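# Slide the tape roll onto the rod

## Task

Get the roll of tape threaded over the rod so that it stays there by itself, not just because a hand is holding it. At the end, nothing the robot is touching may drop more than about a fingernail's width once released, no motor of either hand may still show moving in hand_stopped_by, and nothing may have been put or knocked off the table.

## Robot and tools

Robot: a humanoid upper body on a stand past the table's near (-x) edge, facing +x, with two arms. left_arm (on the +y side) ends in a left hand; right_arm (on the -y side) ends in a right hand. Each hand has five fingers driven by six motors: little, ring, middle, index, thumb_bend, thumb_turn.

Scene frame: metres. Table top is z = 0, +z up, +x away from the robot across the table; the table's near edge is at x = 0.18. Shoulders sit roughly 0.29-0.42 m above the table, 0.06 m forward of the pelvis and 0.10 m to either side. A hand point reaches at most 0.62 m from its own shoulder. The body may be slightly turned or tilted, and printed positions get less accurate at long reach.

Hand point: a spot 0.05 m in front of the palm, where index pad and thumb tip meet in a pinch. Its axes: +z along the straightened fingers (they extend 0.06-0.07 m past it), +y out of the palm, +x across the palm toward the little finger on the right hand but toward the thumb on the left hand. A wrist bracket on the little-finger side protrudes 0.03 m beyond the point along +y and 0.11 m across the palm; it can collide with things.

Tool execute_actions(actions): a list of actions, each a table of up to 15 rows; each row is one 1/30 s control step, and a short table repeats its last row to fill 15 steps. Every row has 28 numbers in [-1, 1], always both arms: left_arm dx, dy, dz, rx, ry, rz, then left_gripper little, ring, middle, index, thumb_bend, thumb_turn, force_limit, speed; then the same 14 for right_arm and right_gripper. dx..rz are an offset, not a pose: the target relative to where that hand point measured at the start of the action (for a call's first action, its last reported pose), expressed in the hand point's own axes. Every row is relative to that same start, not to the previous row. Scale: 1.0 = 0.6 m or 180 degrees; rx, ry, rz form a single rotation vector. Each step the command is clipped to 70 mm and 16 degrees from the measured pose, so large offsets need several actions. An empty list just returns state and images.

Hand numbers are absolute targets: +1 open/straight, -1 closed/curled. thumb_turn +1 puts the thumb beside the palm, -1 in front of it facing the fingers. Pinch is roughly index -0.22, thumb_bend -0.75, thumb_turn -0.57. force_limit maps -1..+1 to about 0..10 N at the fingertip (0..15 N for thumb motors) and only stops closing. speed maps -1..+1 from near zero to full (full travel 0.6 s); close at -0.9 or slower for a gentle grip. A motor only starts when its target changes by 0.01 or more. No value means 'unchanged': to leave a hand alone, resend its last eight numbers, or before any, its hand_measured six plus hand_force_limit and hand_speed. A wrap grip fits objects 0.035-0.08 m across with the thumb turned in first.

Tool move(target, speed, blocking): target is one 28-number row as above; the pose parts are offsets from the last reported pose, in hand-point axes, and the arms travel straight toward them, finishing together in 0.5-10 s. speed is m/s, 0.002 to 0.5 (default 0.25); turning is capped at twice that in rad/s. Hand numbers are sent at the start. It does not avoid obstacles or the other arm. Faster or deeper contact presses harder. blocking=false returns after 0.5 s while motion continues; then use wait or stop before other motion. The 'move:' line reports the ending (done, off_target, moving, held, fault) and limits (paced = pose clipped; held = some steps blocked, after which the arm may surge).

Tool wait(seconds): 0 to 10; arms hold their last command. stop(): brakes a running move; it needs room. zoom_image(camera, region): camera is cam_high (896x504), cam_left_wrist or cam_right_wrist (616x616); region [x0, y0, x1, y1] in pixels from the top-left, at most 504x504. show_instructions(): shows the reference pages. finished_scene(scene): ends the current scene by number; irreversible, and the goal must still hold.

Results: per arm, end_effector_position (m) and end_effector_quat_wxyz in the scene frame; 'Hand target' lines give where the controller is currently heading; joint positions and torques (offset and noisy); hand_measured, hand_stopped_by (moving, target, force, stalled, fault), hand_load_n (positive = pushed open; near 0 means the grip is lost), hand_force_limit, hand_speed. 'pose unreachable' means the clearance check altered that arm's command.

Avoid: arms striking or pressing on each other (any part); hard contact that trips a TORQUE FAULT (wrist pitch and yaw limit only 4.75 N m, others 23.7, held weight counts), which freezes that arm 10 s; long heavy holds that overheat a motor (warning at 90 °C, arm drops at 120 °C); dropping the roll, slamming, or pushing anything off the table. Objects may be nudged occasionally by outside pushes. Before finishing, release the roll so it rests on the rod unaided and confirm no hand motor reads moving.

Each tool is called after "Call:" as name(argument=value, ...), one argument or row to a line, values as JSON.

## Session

Call:
execute_actions(
  actions=[],
)

Scene clock: 0.00 s.
left_arm: end_effector_position=(+0.2412, +0.0834, +0.4534) hand_measured=(+1.000, +1.000, +1.000, +1.000, +1.000, +1.000) hand_load_n=(+0.0, +0.0, +0.0, +0.0, +0.0, +0.0) hand_stopped_by=(target, target, target, target, target, target) hand_force_limit=0.00 hand_speed=-0.80 end_effector_quat_wxyz=(+0.205, +0.181, -0.125, +0.954) | right_arm: end_effector_position=(+0.1510, -0.1373, +0.4197) hand_measured=(+1.000, +1.000, +1.000, +1.000, +1.000, +1.000) hand_load_n=(+0.0, +0.0, +0.0, +0.0, +0.0, +0.0) hand_stopped_by=(target, target, target, target, target, target) hand_force_limit=0.00 hand_speed=-0.80 end_effector_quat_wxyz=(+0.978, -0.133, +0.158, -0.008)
Joint positions: left_arm=[-0.102  0.576  0.175 -0.466 -0.722 -0.84  -0.233] | right_arm=[ 0.022 -0.421 -0.137 -0.638  0.418 -0.892  0.273]
Joint velocities: left_arm=[-0.005  0.     0.011 -0.005 -0.008  0.     0.   ] | right_arm=[ 0.003  0.    -0.005 -0.011  0.     0.     0.   ]
Joint torques (N m, as the arm reports them, + toward a larger angle): no reading
Hand target (left_arm): +0.241, +0.083, +0.453; +0.205, +0.181, -0.125, +0.954
Hand target (right_arm): +0.151, -0.137, +0.420; +0.978, -0.133, +0.158, -0.008

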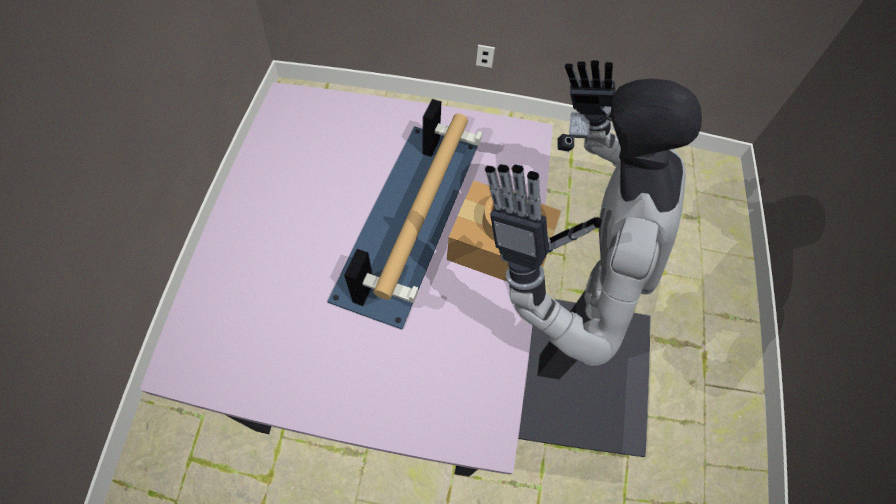

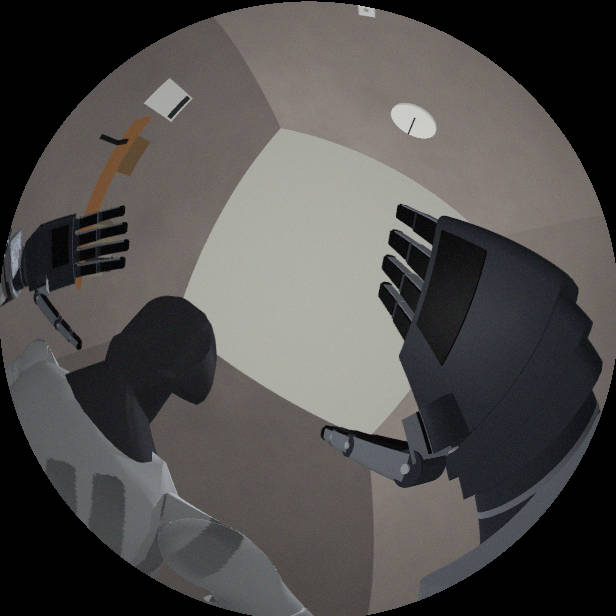

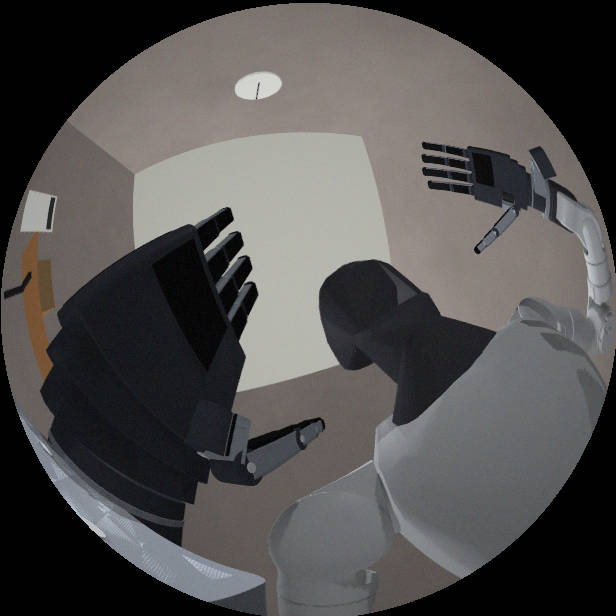

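Call:
move(
  target=[-0.278,-0.268,-0.297,-0.32,-0.495,0.337,0.8,0.8,0.8,0.8,0.9,-1,1,0,0.23,0.05,-0.213,-0.51,0.199,-0.195,1,1,0.2,0.2,0,-0.9,0.3,0],
  speed=0.4,
)

Call:
zoom_image(
  camera="cam_high",
  region=[320,80,600,330],
)

Scene clock: 26.67 s.
left_arm: end_effector_position=(+0.3979, +0.2312, +0.2520) hand_measured=(+0.800, +0.800, +0.800, +0.800, +0.900, -1.000) hand_load_n=(+0.0, +0.0, +0.0, +0.0, +0.0, +0.0) hand_stopped_by=(target, target, target, target, target, target) hand_force_limit=1.00 hand_speed=0.00 end_effector_quat_wxyz=(-0.318, +0.571, -0.653, +0.383) | right_arm: end_effector_position=(+0.2422, -0.1471, +0.2541) hand_measured=(+1.000, +1.000, +0.200, +0.200, +0.000, -0.900) hand_load_n=(+0.0, +0.0, +0.0, +0.0, +0.0, +0.0) hand_stopped_by=(target, target, target, target, target, target) hand_force_limit=0.30 hand_speed=0.00 end_effector_quat_wxyz=(-0.460, +0.797, -0.335, +0.202)
Joint positions: left_arm=[ 0.501  1.481  0.906 -0.103 -0.09  -0.022 -0.713] | right_arm=[-0.218 -1.576 -0.428 -0.598  0.268 -0.261  0.878]
Joint velocities: left_arm=[-0.009  0.002  0.002  0.003  0.     0.     0.   ] | right_arm=[-0.044  0.006  0.041  0.011  0.     0.001  0.014]
Joint torques (N m, as the arm reports them, + toward a larger angle): left_arm=[-0.88  5.12  4.97 -0.47  0.4   0.2   0.73] | right_arm=[-4.4  -5.84 -1.67  0.39  0.26  0.13 -0.55]
Hand target (left_arm): +0.398, +0.232, +0.251; +0.319, -0.571, +0.654, -0.380
Hand target (right_arm): +0.242, -0.147, +0.254; -0.460, +0.797, -0.337, +0.200
Off the commanded pose (left_arm): 0.008 m, 2 deg.
Off the commanded pose (right_arm): 0.003 m, 1 deg.
joint sent to its limit (right arm) — the command would take joint 2 (shoulder roll) past its lower limit, so that joint was sent only as far as its limit.
move: off_target (left_arm)

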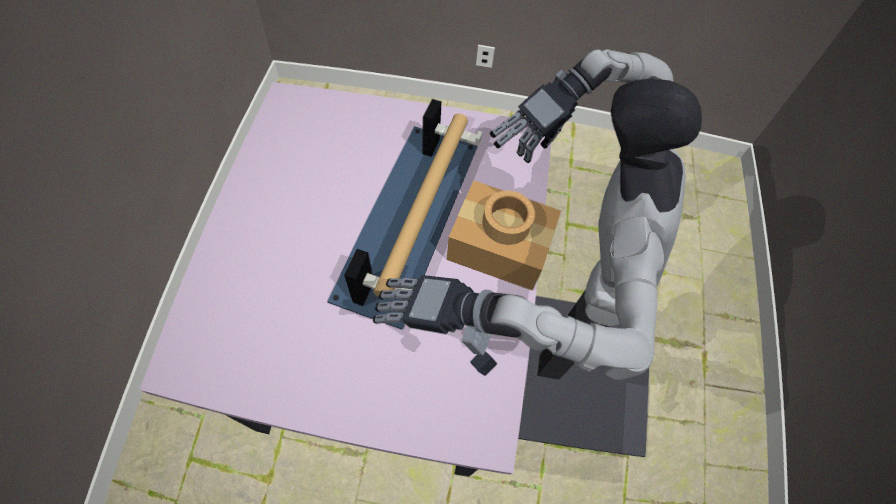

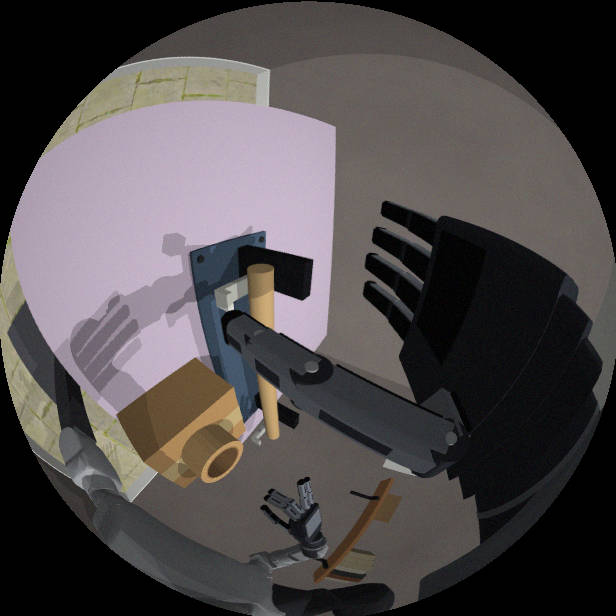

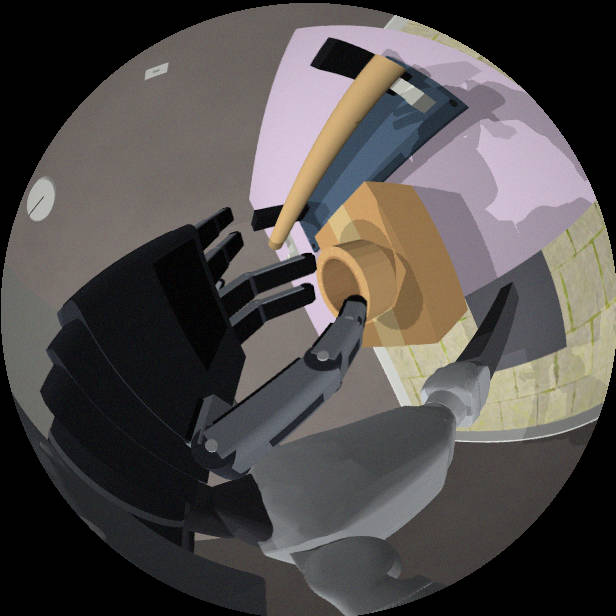

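Region (320, 80, 600, 330) of cam_high's 896x504 image, scaled by 1.800, with more detail than that image has; it fills the top 450 rows of this view, and the rest is white.

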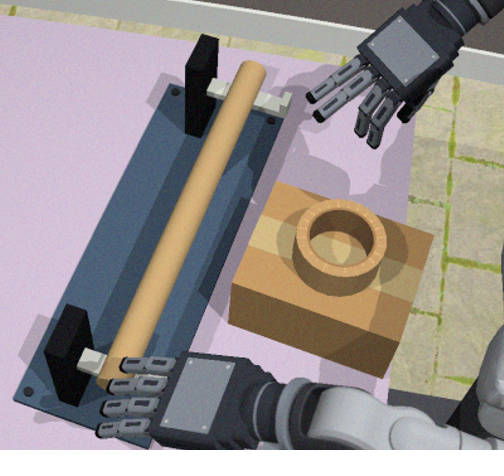

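Call:
move(
  target=[0,0,0,0,0,0,0.8,0.8,0.8,0.8,0.9,-1,1,0,-0.07,0.055,0.118,0,0,0,1,1,0.2,0.2,0,-0.9,0.3,0],
  speed=0.2,
)

Call:
zoom_image(
  camera="cam_high",
  region=[430,120,610,300],
)

Scene clock: 38.37 s.
left_arm: end_effector_position=(+0.3979, +0.2312, +0.2520) hand_measured=(+0.800, +0.800, +0.800, +0.800, +0.900, -1.000) hand_load_n=(+0.0, +0.0, +0.0, +0.0, +0.0, +0.0) hand_stopped_by=(target, target, target, target, target, target) hand_force_limit=1.00 hand_speed=0.00 end_effector_quat_wxyz=(-0.318, +0.571, -0.653, +0.383) | right_arm: end_effector_position=(+0.2454, -0.0886, +0.1856) hand_measured=(+1.000, +1.000, +0.200, +0.200, +0.000, -0.900) hand_load_n=(+0.0, +0.0, +0.0, +0.0, +0.0, +0.0) hand_stopped_by=(target, target, target, target, target, target) hand_force_limit=0.30 hand_speed=0.00 end_effector_quat_wxyz=(-0.455, +0.801, -0.333, +0.202)
Joint positions: left_arm=[ 0.501  1.481  0.906 -0.103 -0.09  -0.022 -0.713] | right_arm=[-0.656 -1.429  0.388 -0.949 -0.142  0.21   0.676]
Joint velocities: left_arm=[-0.005  0.015  0.006  0.006  0.018  0.     0.   ] | right_arm=[0.002 0.011 0.006 0.    0.    0.004 0.01 ]
Joint torques (N m, as the arm reports them, + toward a larger angle): left_arm=[-1.18  4.95  5.27 -0.3   0.16  0.1   0.61] | right_arm=[-4.83 -4.08 -1.45 -0.28 -1.05  0.16 -0.59]
Hand target (left_arm): +0.398, +0.231, +0.252; +0.318, -0.571, +0.653, -0.383
Hand target (right_arm): +0.244, -0.088, +0.186; -0.455, +0.801, -0.333, +0.200
Off the commanded pose (left_arm): 0.000 m, 0 deg.
Off the commanded pose (right_arm): 0.005 m, 1 deg.
move: off_target (right_arm)

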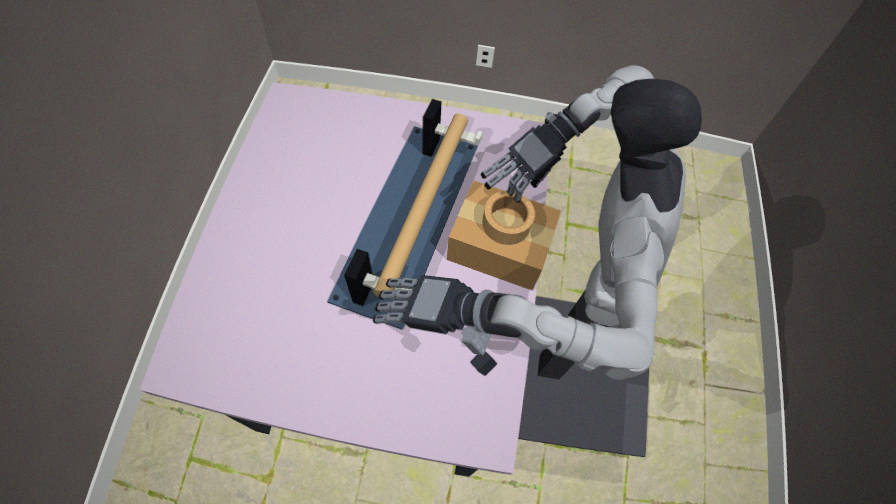

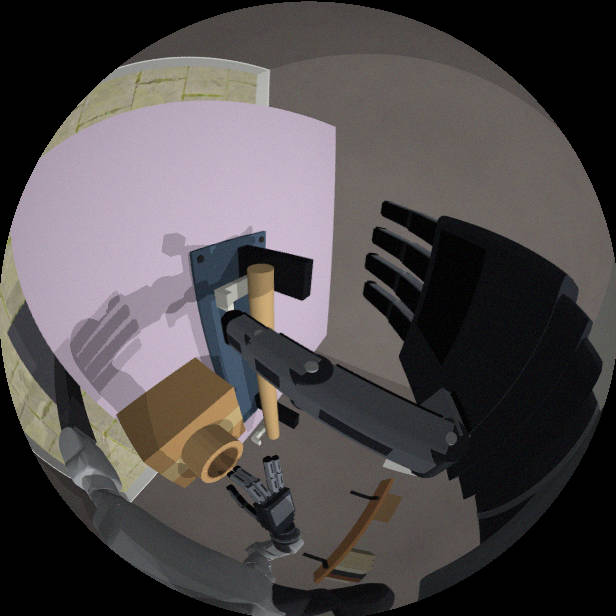

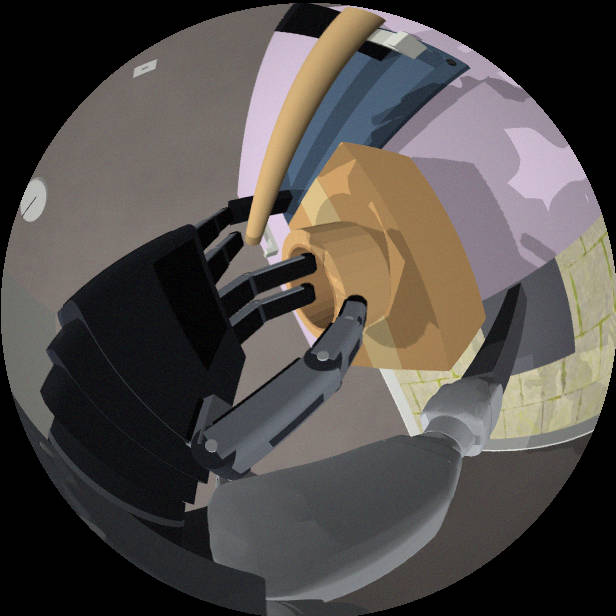

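Region (430, 120, 610, 300) of cam_high's 896x504 image, scaled by 2.800, with more detail than that image has.

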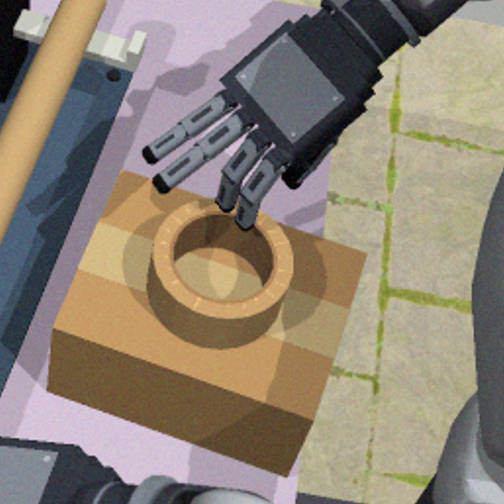

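Call:
move(
  target=[0,0,0,0,0,0,0.8,0.8,0.8,0.8,0.9,-1,1,0,-0.017,0.012,0.027,0,0,0,1,1,0.2,0.2,0,-0.9,0.3,0],
  speed=0.1,
)

Call:
zoom_image(
  camera="cam_high",
  region=[430,120,610,300],
)

Scene clock: 48.23 s.
left_arm: end_effector_position=(+0.3979, +0.2312, +0.2520) hand_measured=(+0.800, +0.800, +0.800, +0.800, +0.900, -1.000) hand_load_n=(+0.0, +0.0, +0.0, +0.0, +0.0, +0.0) hand_stopped_by=(target, target, target, target, target, target) hand_force_limit=1.00 hand_speed=0.00 end_effector_quat_wxyz=(-0.318, +0.571, -0.653, +0.383) | right_arm: end_effector_position=(+0.2453, -0.0748, +0.1700) hand_measured=(+1.000, +1.000, +0.200, +0.200, +0.000, -0.900) hand_load_n=(+0.0, +0.0, +0.0, +0.0, +0.0, +0.0) hand_stopped_by=(target, target, target, target, target, target) hand_force_limit=0.30 hand_speed=0.00 end_effector_quat_wxyz=(-0.453, +0.802, -0.333, +0.200)
Joint positions: left_arm=[ 0.501  1.481  0.906 -0.103 -0.09  -0.022 -0.713] | right_arm=[-0.711 -1.307  0.555 -0.982 -0.303  0.314  0.717]
Joint velocities: left_arm=[ 0.006 -0.008  0.     0.008  0.006  0.     0.   ] | right_arm=[ 0.     0.006  0.005  0.    -0.008  0.002  0.   ]
Joint torques (N m, as the arm reports them, + toward a larger angle): left_arm=[-1.26  5.06  5.21 -0.06 -0.13  0.09  0.66] | right_arm=[-4.87 -3.48 -1.44 -0.28 -0.77  0.14 -0.55]
Hand target (left_arm): +0.398, +0.231, +0.252; +0.318, -0.571, +0.653, -0.383
Hand target (right_arm): +0.245, -0.074, +0.170; -0.454, +0.802, -0.332, +0.201
Off the commanded pose (left_arm): 0.000 m, 0 deg.
Off the commanded pose (right_arm): 0.001 m, 0 deg.
move: done

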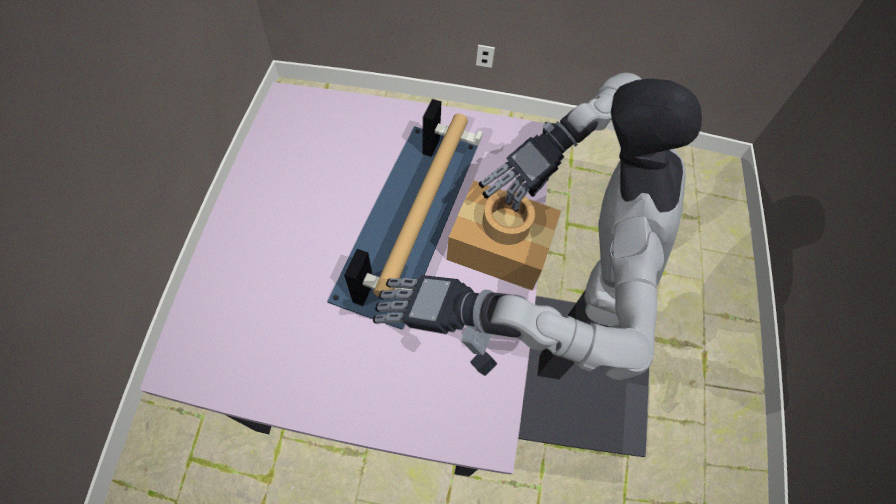

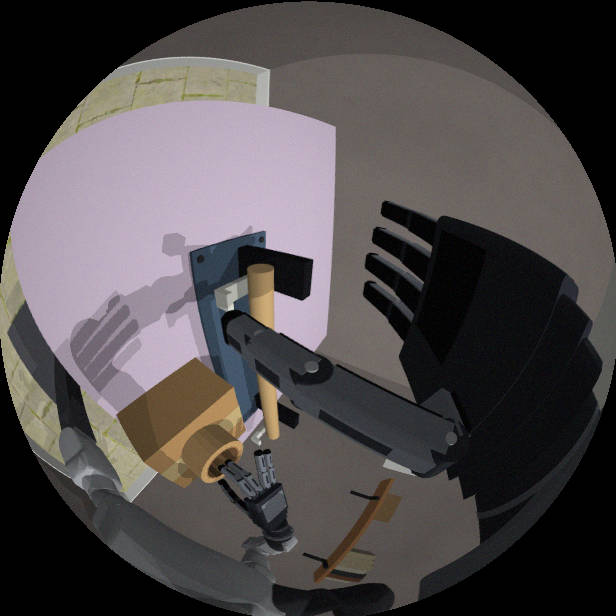

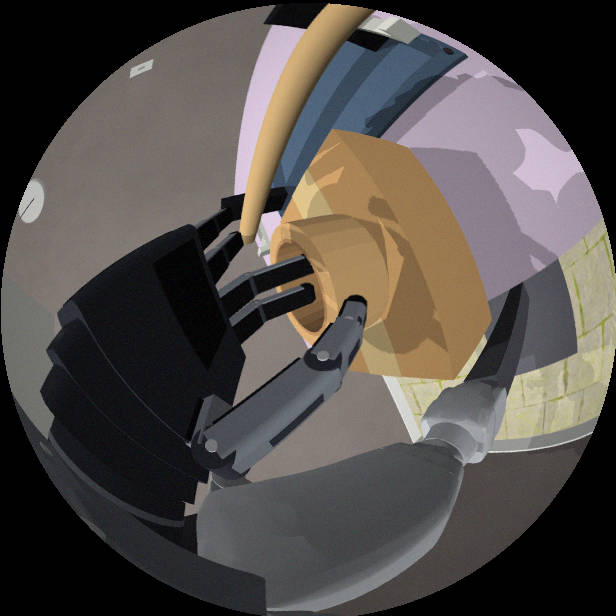

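Region (430, 120, 610, 300) of cam_high's 896x504 image, scaled by 2.800, with more detail than that image has.

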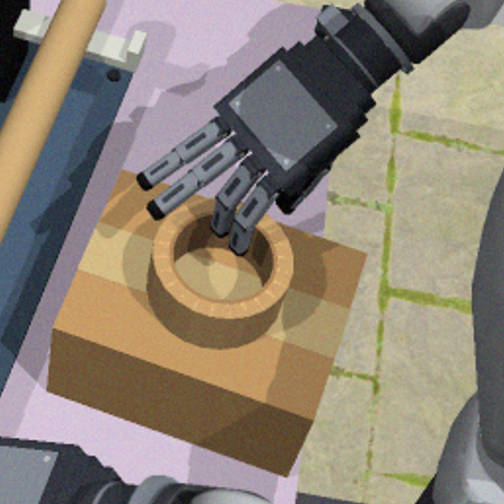

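Call:
move(
  target=[0,0,0,0,0,0,0.8,0.8,0.8,0.8,0.9,-1,1,0,-0.011,0.038,0.033,0,0,0,1,1,0.2,0.2,0,-0.9,0.3,0],
  speed=0.05,
)

Call:
zoom_image(
  camera="cam_high",
  region=[430,120,610,300],
)

Scene clock: 56.70 s.
left_arm: end_effector_position=(+0.3979, +0.2312, +0.2520) hand_measured=(+0.800, +0.800, +0.800, +0.800, +0.900, -1.000) hand_load_n=(+0.0, +0.0, +0.0, +0.0, +0.0, +0.0) hand_stopped_by=(target, target, target, target, target, target) hand_force_limit=1.00 hand_speed=0.00 end_effector_quat_wxyz=(-0.318, +0.571, -0.653, +0.383) | right_arm: end_effector_position=(+0.2457, -0.0667, +0.1425) hand_measured=(+1.000, +1.000, +0.200, +0.200, +0.000, -0.900) hand_load_n=(+0.0, +0.0, +0.0, +0.0, +0.0, +0.0) hand_stopped_by=(target, target, target, target, target, target) hand_force_limit=0.30 hand_speed=0.00 end_effector_quat_wxyz=(-0.456, +0.801, -0.330, +0.203)
Joint positions: left_arm=[ 0.501  1.481  0.906 -0.103 -0.09  -0.022 -0.713] | right_arm=[-0.659 -1.226  0.709 -0.948 -0.503  0.319  0.664]
Joint velocities: left_arm=[ 0.002  0.002 -0.005  0.008 -0.002  0.     0.   ] | right_arm=[-0.003  0.003  0.006 -0.006 -0.017  0.002 -0.004]
Joint torques (N m, as the arm reports them, + toward a larger angle): left_arm=[-1.11  5.12  5.32 -0.22  0.06  0.04  0.64] | right_arm=[-4.6  -3.34 -1.03 -0.79 -0.96  0.1  -0.57]
Hand target (left_arm): +0.398, +0.231, +0.252; +0.318, -0.571, +0.653, -0.383
Hand target (right_arm): +0.245, -0.067, +0.140; -0.453, +0.802, -0.333, +0.201
Off the commanded pose (left_arm): 0.000 m, 0 deg.
Off the commanded pose (right_arm): 0.002 m, 1 deg.
move: done

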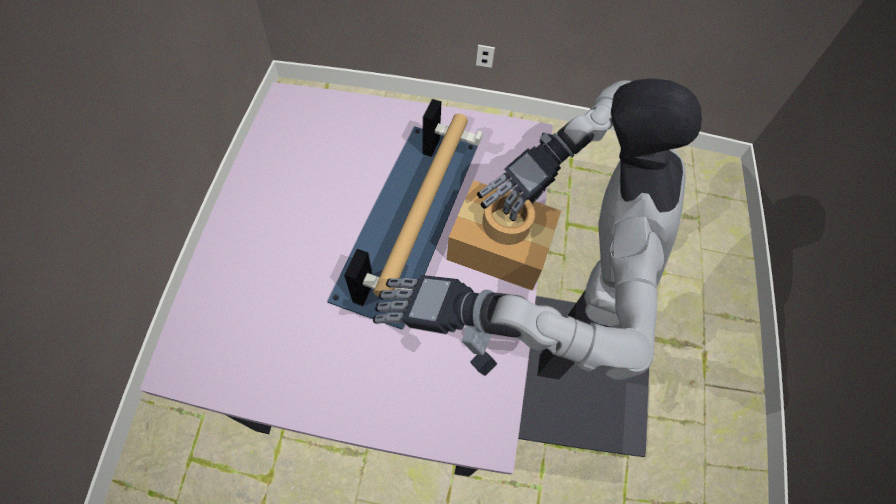

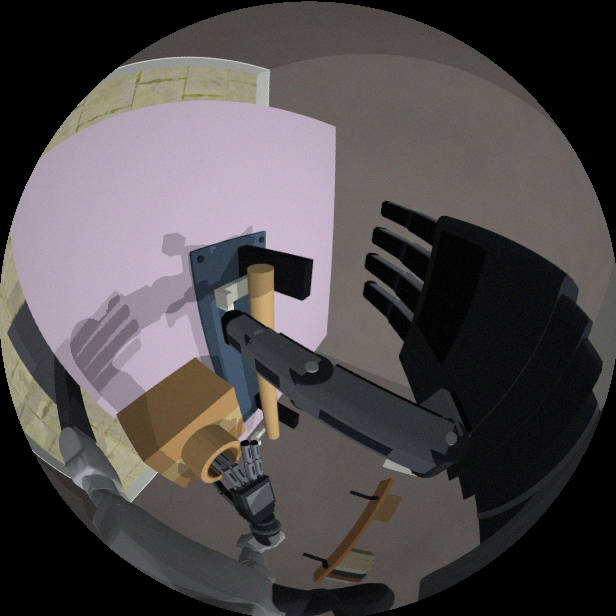

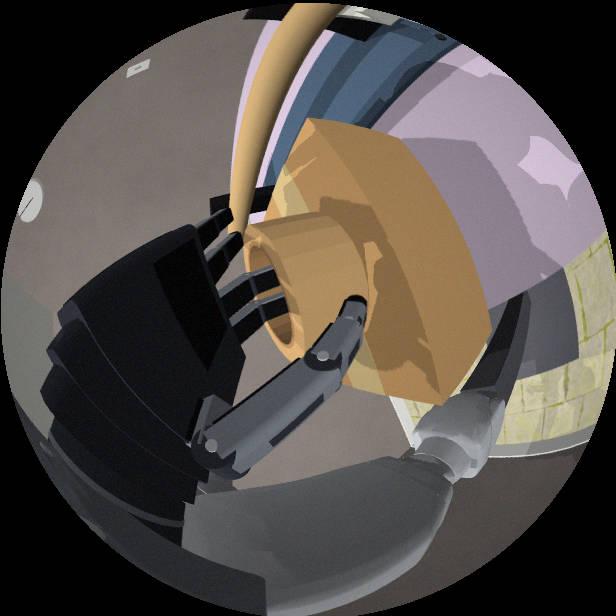

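Region (430, 120, 610, 300) of cam_high's 896x504 image, scaled by 2.800, with more detail than that image has.

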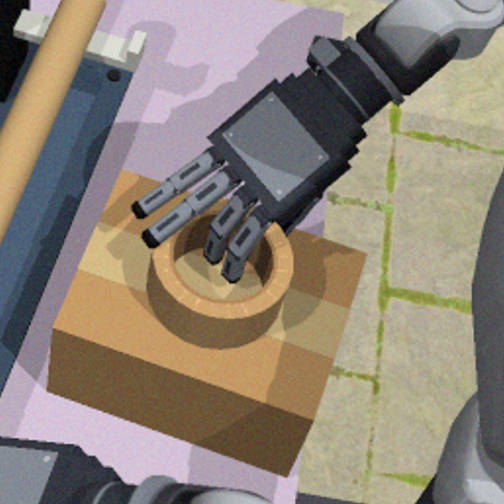

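A little deeper and forward, then close.

Call:
move(
  target=[0,0,0,0,0,0,0.8,0.8,0.8,0.8,0.9,-1,1,0,-0.004,0.008,0.016,0,0,0,1,1,-0.6,-0.6,0,-0.9,0.3,-0.7],
  speed=0.05,
)

Scene clock: 66.30 s.
left_arm: end_effector_position=(+0.3979, +0.2312, +0.2520) hand_measured=(+0.800, +0.800, +0.800, +0.800, +0.900, -1.000) hand_load_n=(+0.0, +0.0, +0.0, +0.0, +0.0, +0.0) hand_stopped_by=(target, target, target, target, target, target) hand_force_limit=1.00 hand_speed=0.00 end_effector_quat_wxyz=(-0.318, +0.571, -0.653, +0.383) | right_arm: end_effector_position=(+0.2508, -0.0588, +0.1392) hand_measured=(+1.000, +1.000, -0.078, -0.212, +0.004, -0.900) hand_load_n=(+0.0, +0.5, +3.0, +8.5, +6.0, -0.5) hand_stopped_by=(target, target, force, force, target, target) hand_force_limit=0.30 hand_speed=-0.70 end_effector_quat_wxyz=(-0.464, +0.798, -0.323, +0.209)
Joint positions: left_arm=[ 0.501  1.481  0.906 -0.103 -0.09  -0.022 -0.713] | right_arm=[-0.67  -1.166  0.759 -0.926 -0.575  0.328  0.663]
Joint velocities: left_arm=[-0.002 -0.006  0.    -0.006 -0.018  0.     0.   ] | right_arm=[ 0.     0.008  0.006 -0.002 -0.006  0.     0.   ]
Joint torques (N m, as the arm reports them, + toward a larger angle): left_arm=[-1.2   4.89  5.14 -0.11 -0.04  0.12  0.65] | right_arm=[-4.42 -3.58 -0.9  -0.52 -1.62 -0.01 -0.35]
Hand target (left_arm): +0.398, +0.231, +0.252; +0.318, -0.571, +0.653, -0.383
Hand target (right_arm): +0.248, -0.061, +0.133; -0.456, +0.802, -0.329, +0.203
Off the commanded pose (left_arm): 0.000 m, 0 deg.
Off the commanded pose (right_arm): 0.007 m, 2 deg.
move: off_target (right_arm)

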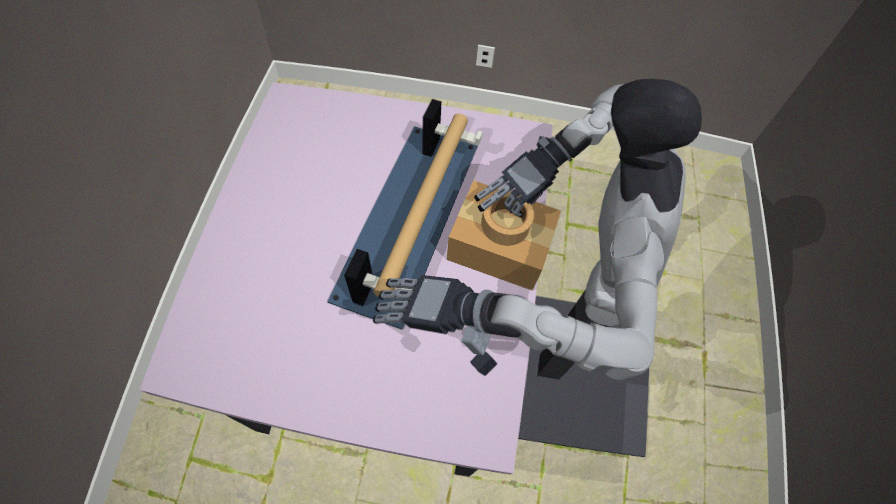

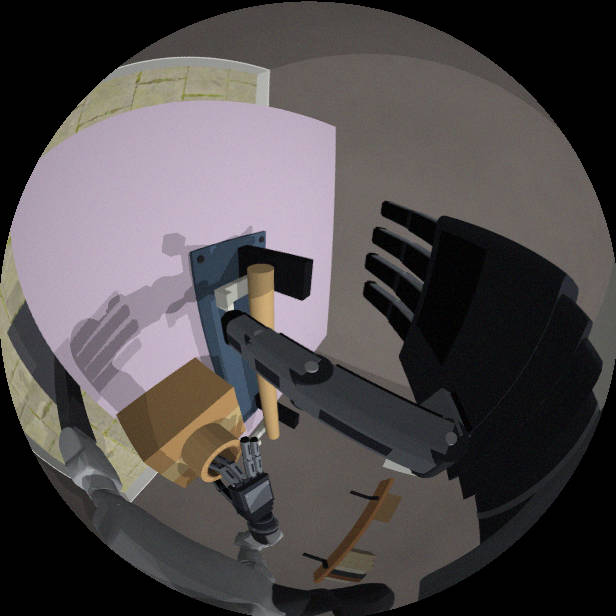

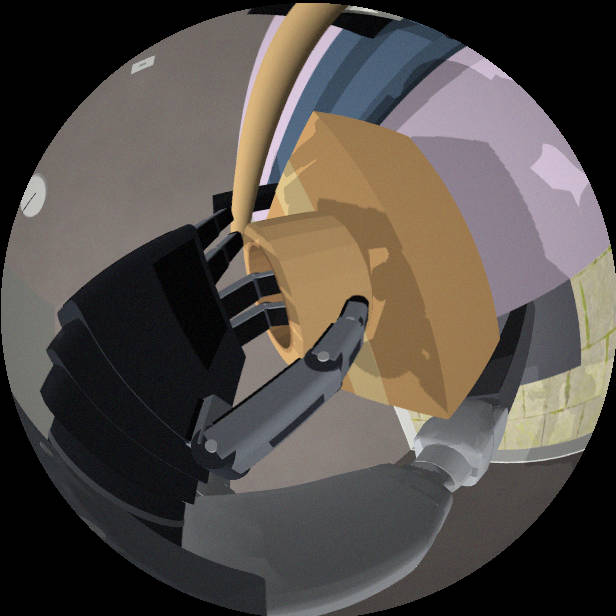

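Re-squeeze while lifting slightly.

Call:
move(
  target=[0,0,0,0,0,0,0.8,0.8,0.8,0.8,0.9,-1,1,0,0,-0.006,-0.003,0,0,0,1,1,-0.65,-0.65,0,-0.9,0.4,-0.7],
  speed=0.02,
)

Call:
move(
  target=[0,0,0,0,0,0,0.8,0.8,0.8,0.8,0.9,-1,1,0,0.03,-0.075,-0.045,0,0,0,1,1,-0.65,-0.65,0,-0.9,0.4,-0.7],
  speed=0.08,
)

Scene clock: 73.93 s.
left_arm: end_effector_position=(+0.3979, +0.2312, +0.2520) hand_measured=(+0.800, +0.800, +0.800, +0.800, +0.900, -1.000) hand_load_n=(+0.0, +0.0, +0.0, +0.0, +0.0, +0.0) hand_stopped_by=(target, target, target, target, target, target) hand_force_limit=1.00 hand_speed=0.00 end_effector_quat_wxyz=(-0.318, +0.571, -0.653, +0.383) | right_arm: end_effector_position=(+0.2510, -0.0590, +0.1423) hand_measured=(+1.000, +1.000, -0.092, -0.212, +0.004, -0.900) hand_load_n=(+0.0, +0.0, +4.0, +8.5, +7.5, +0.5) hand_stopped_by=(target, target, force, force, target, target) hand_force_limit=0.40 hand_speed=-0.70 end_effector_quat_wxyz=(-0.463, +0.798, -0.322, +0.210)
Joint positions: left_arm=[ 0.501  1.481  0.906 -0.103 -0.09  -0.022 -0.713] | right_arm=[-0.679 -1.166  0.748 -0.934 -0.565  0.334  0.679]
Joint velocities: left_arm=[-0.002  0.006  0.008 -0.011  0.003  0.     0.   ] | right_arm=[-0.009  0.002 -0.012  0.002  0.005  0.     0.002]
Joint torques (N m, as the arm reports them, + toward a larger angle): left_arm=[-1.3   5.13  5.23 -0.23  0.15  0.13  0.65] | right_arm=[-5.41 -2.7  -2.3  -1.25 -0.49  0.22 -0.87]
Hand target (left_arm): +0.398, +0.231, +0.252; +0.318, -0.571, +0.653, -0.383
Hand target (right_arm): +0.251, -0.058, +0.143; -0.464, +0.798, -0.323, +0.209
Off the commanded pose (left_arm): 0.000 m, 0 deg.
Off the commanded pose (right_arm): 0.001 m, 0 deg.
move: done

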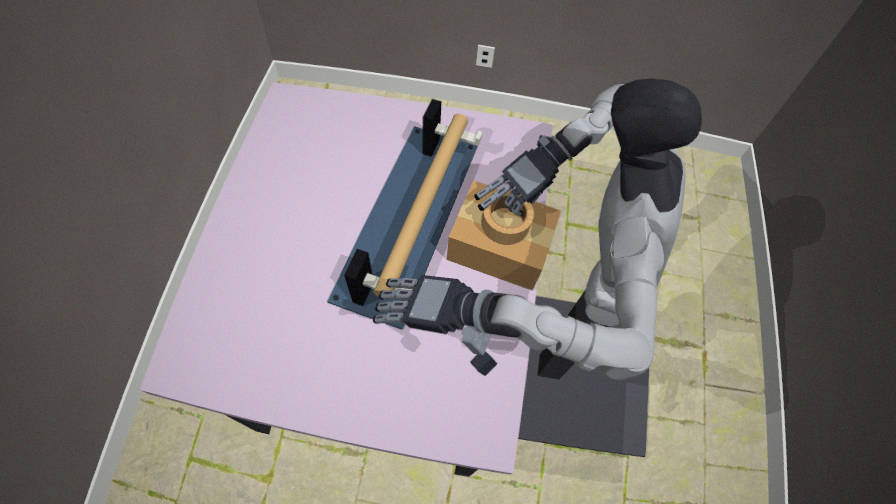

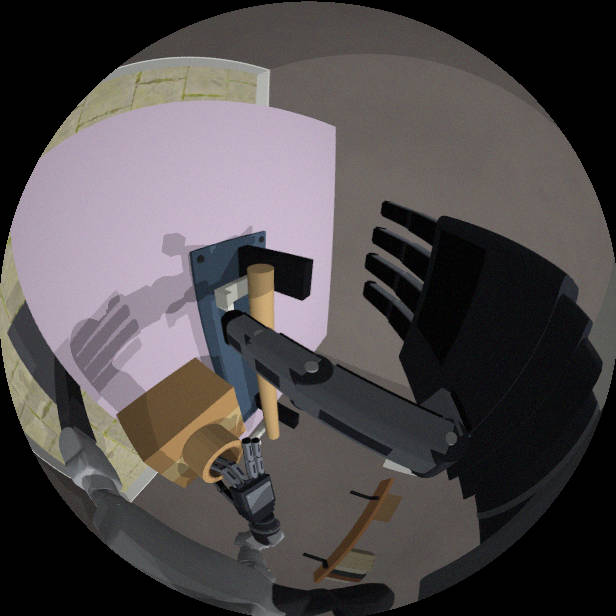

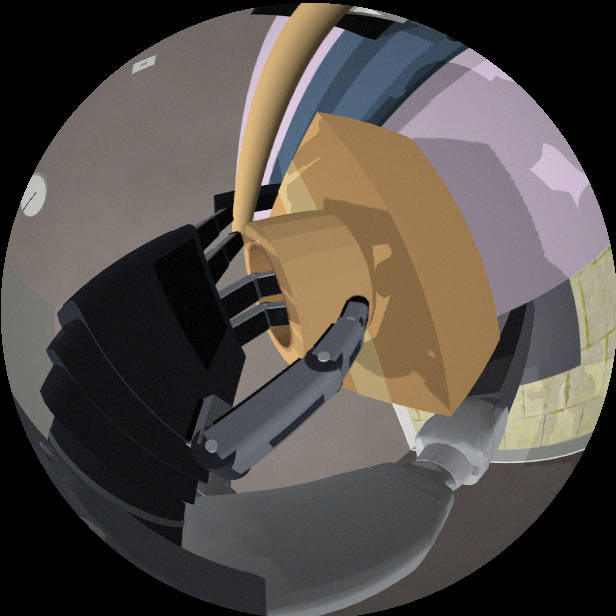

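Scene clock: 74.93 s.
left_arm: end_effector_position=(+0.3979, +0.2312, +0.2520) hand_measured=(+0.800, +0.800, +0.800, +0.800, +0.900, -1.000) hand_load_n=(+0.0, +0.0, +0.0, +0.0, +0.0, +0.0) hand_stopped_by=(target, target, target, target, target, target) hand_force_limit=1.00 hand_speed=0.00 end_effector_quat_wxyz=(-0.318, +0.571, -0.653, +0.383) | right_arm: end_effector_position=(+0.2602, -0.0692, +0.1958) hand_measured=(+1.000, +1.000, -0.092, -0.212, +0.004, -0.900) hand_load_n=(+0.0, +0.0, +4.0, +8.5, +7.5, +0.5) hand_stopped_by=(target, target, force, force, target, target) hand_force_limit=0.40 hand_speed=-0.70 end_effector_quat_wxyz=(-0.465, +0.799, -0.320, +0.209)
Joint positions: left_arm=[ 0.501  1.481  0.906 -0.103 -0.09  -0.022 -0.713] | right_arm=[-0.847 -1.24   0.511 -0.932 -0.238  0.315  0.811]
Joint velocities: left_arm=[-0.014  0.008 -0.006  0.002  0.003  0.     0.   ] | right_arm=[-0.014 -0.002  0.003  0.005  0.006 -0.004  0.002]
Joint torques (N m, as the arm reports them, + toward a larger angle): left_arm=[-1.2   5.18  5.19 -0.28  0.13  0.07  0.67] | right_arm=[-5.54 -3.56 -2.69 -0.4  -0.5   0.03 -0.91]
Hand target (left_arm): +0.398, +0.231, +0.252; +0.318, -0.571, +0.653, -0.383
Hand target (right_arm): +0.260, -0.070, +0.195; -0.464, +0.799, -0.321, +0.208
Off the commanded pose (left_arm): 0.000 m, 0 deg.
Off the commanded pose (right_arm): 0.003 m, 0 deg.
move: done

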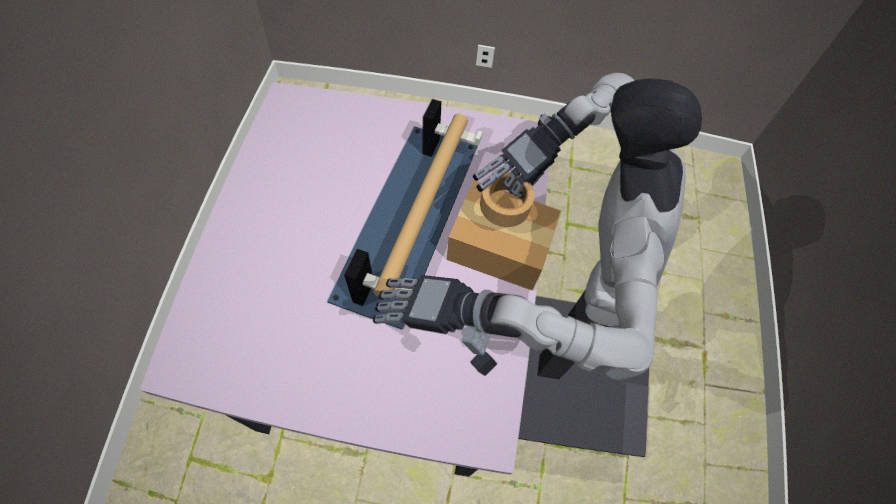

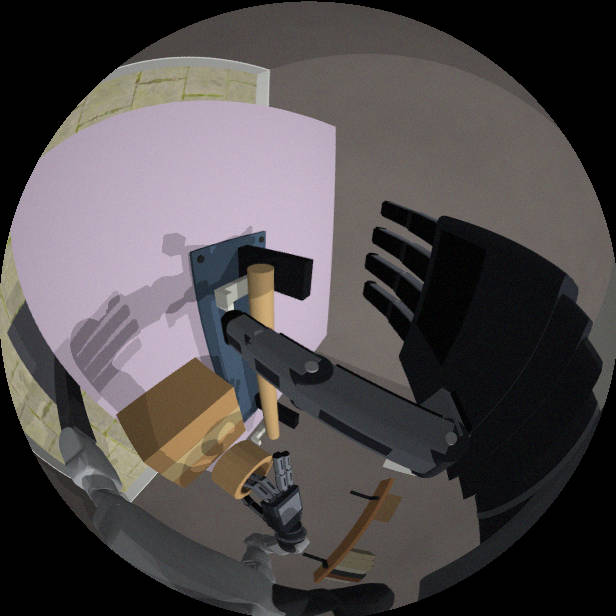

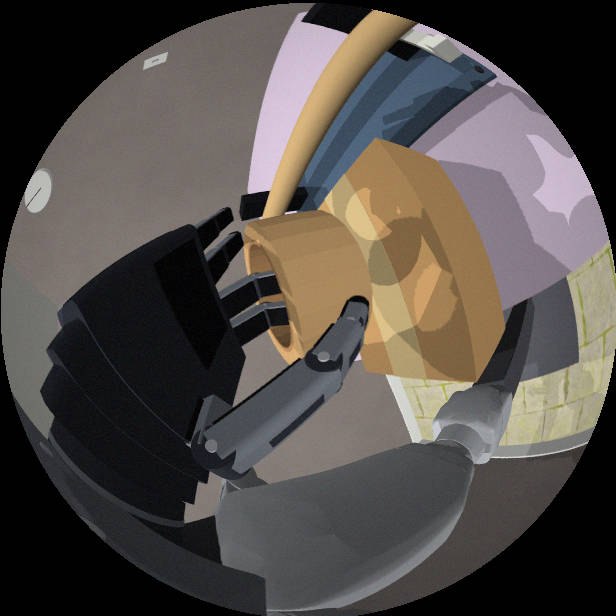

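Call:
move(
  target=[0.345,-0.003,0.19,0,0.014,0.008,0.8,0.8,0.8,0.8,0.9,-1,1,0,0.193,-0.057,-0.22,0.327,-0.091,0.386,1,1,-0.65,-0.65,0,-0.9,0.4,-0.7],
  speed=0.3,
)

Scene clock: 105.20 s.
left_arm: end_effector_position=(+0.4614, +0.0032, +0.2029) hand_measured=(+0.800, +0.800, +0.800, +0.800, +0.900, -1.000) hand_load_n=(+0.0, +0.0, +0.0, +0.0, +0.0, +0.0) hand_stopped_by=(target, target, target, target, target, target) hand_force_limit=1.00 hand_speed=0.00 end_effector_quat_wxyz=(-0.305, +0.547, -0.672, +0.394) | right_arm: end_effector_position=(+0.2727, -0.2263, +0.2970) hand_measured=(+1.000, +1.000, -0.092, -0.212, +0.004, -0.900) hand_load_n=(+0.0, +0.0, +3.5, +7.5, +8.0, +0.5) hand_stopped_by=(target, target, force, force, target, target) hand_force_limit=0.40 hand_speed=-0.70 end_effector_quat_wxyz=(+0.845, -0.185, +0.499, +0.057)
Joint positions: left_arm=[-1.262  0.991 -0.873 -0.331  0.345  1.052 -0.759] | right_arm=[ 0.006 -0.892 -0.078  0.03   0.914 -0.743  0.634]
Joint velocities: left_arm=[ 0.014  0.003 -0.006 -0.002  0.005  0.     0.   ] | right_arm=[-0.006  0.     0.    -0.003  0.003  0.003  0.   ]
Joint torques (N m, as the arm reports them, + toward a larger angle): left_arm=[-5.09  3.78  4.57 -0.82  1.59  0.21  0.64] | right_arm=[-3.93 -5.83 -2.04 -1.42  0.18 -0.8  -0.52]
Hand target (left_arm): +0.463, +0.004, +0.204; +0.308, -0.547, +0.671, -0.394
Hand target (right_arm): +0.273, -0.226, +0.297; +0.845, -0.182, +0.499, +0.059
Off the commanded pose (left_arm): 0.009 m, 1 deg.
Off the commanded pose (right_arm): 0.009 m, 1 deg.
move: off_target (left_arm, right_arm)

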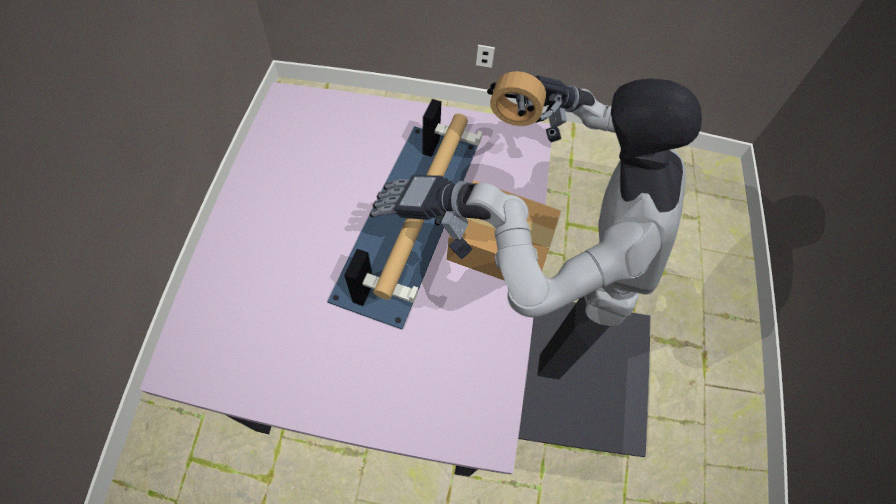

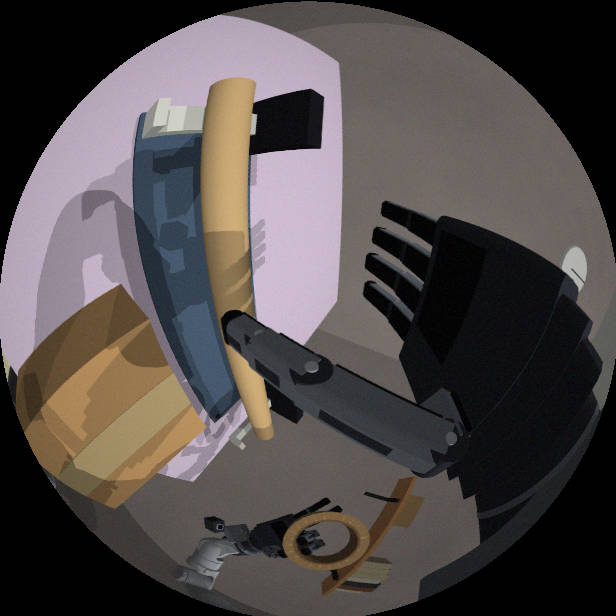

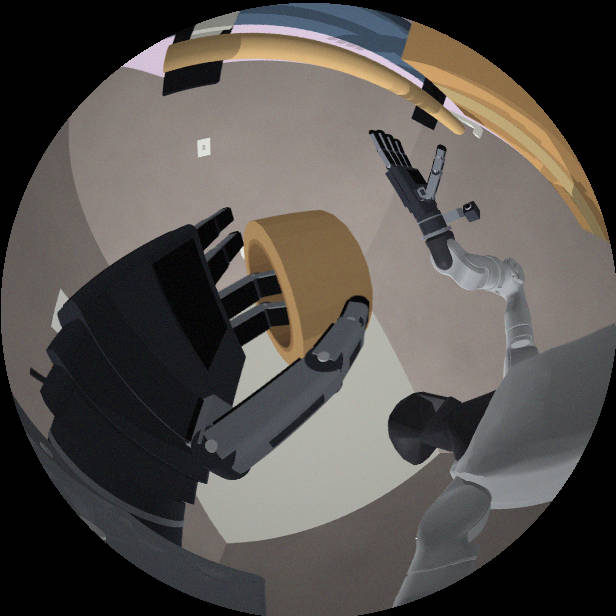

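Call:
move(
  target=[-0.019,0.125,0.076,0,0,0,0.8,0.8,0.8,0.8,0.9,-1,1,0,0,0,0,0,0,0,1,1,-0.65,-0.65,0,-0.9,0.4,-0.7],
  speed=0.12,
)

Scene clock: 113.77 s.
left_arm: end_effector_position=(+0.4648, +0.0126, +0.1135) hand_measured=(+0.800, +0.800, +0.800, +0.800, +0.900, -1.000) hand_load_n=(+0.0, +0.0, +0.0, +0.0, +0.0, +0.0) hand_stopped_by=(target, target, target, target, target, target) hand_force_limit=1.00 hand_speed=0.00 end_effector_quat_wxyz=(-0.305, +0.547, -0.674, +0.391) | right_arm: end_effector_position=(+0.2727, -0.2263, +0.2970) hand_measured=(+1.000, +1.000, -0.092, -0.212, +0.004, -0.900) hand_load_n=(+0.0, +0.0, +3.5, +7.5, +8.0, +0.5) hand_stopped_by=(target, target, force, force, target, target) hand_force_limit=0.40 hand_speed=-0.70 end_effector_quat_wxyz=(+0.845, -0.185, +0.499, +0.057)
Joint positions: left_arm=[-1.001  0.876 -0.903 -0.168  0.346  0.901 -0.434] | right_arm=[ 0.006 -0.892 -0.078  0.03   0.914 -0.742  0.634]
Joint velocities: left_arm=[-0.012 -0.002  0.005 -0.002 -0.003 -0.001  0.005] | right_arm=[ 0.005  0.    -0.009  0.005 -0.011  0.     0.   ]
Joint torques (N m, as the arm reports them, + toward a larger angle): left_arm=[-4.82  3.71  4.53 -1.04  1.54 -0.01  0.74] | right_arm=[-3.98 -5.74 -2.24 -1.39 -0.05 -0.78 -0.5 ]
Hand target (left_arm): +0.466, +0.012, +0.115; +0.306, -0.546, +0.674, -0.393
Hand target (right_arm): +0.273, -0.226, +0.297; +0.845, -0.185, +0.499, +0.057
Off the commanded pose (left_arm): 0.001 m, 0 deg.
Off the commanded pose (right_arm): 0.000 m, 0 deg.
move: done

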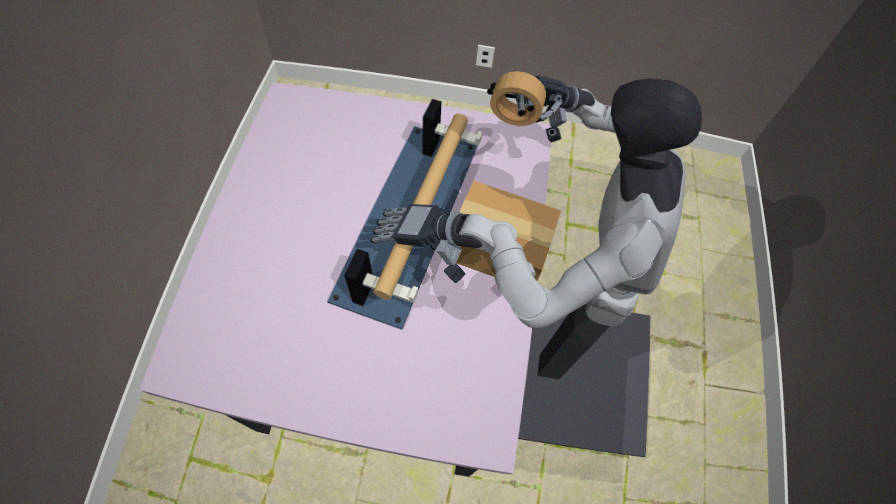

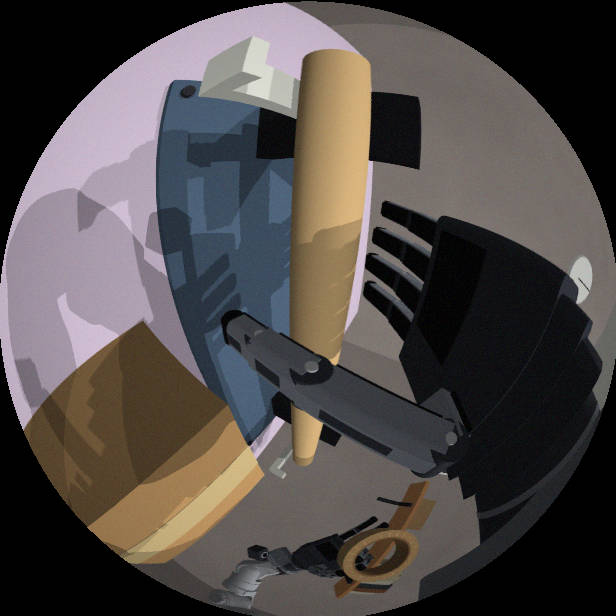

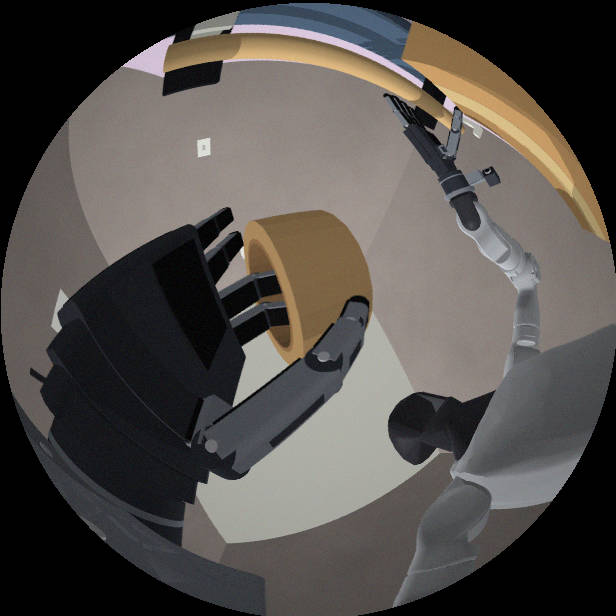

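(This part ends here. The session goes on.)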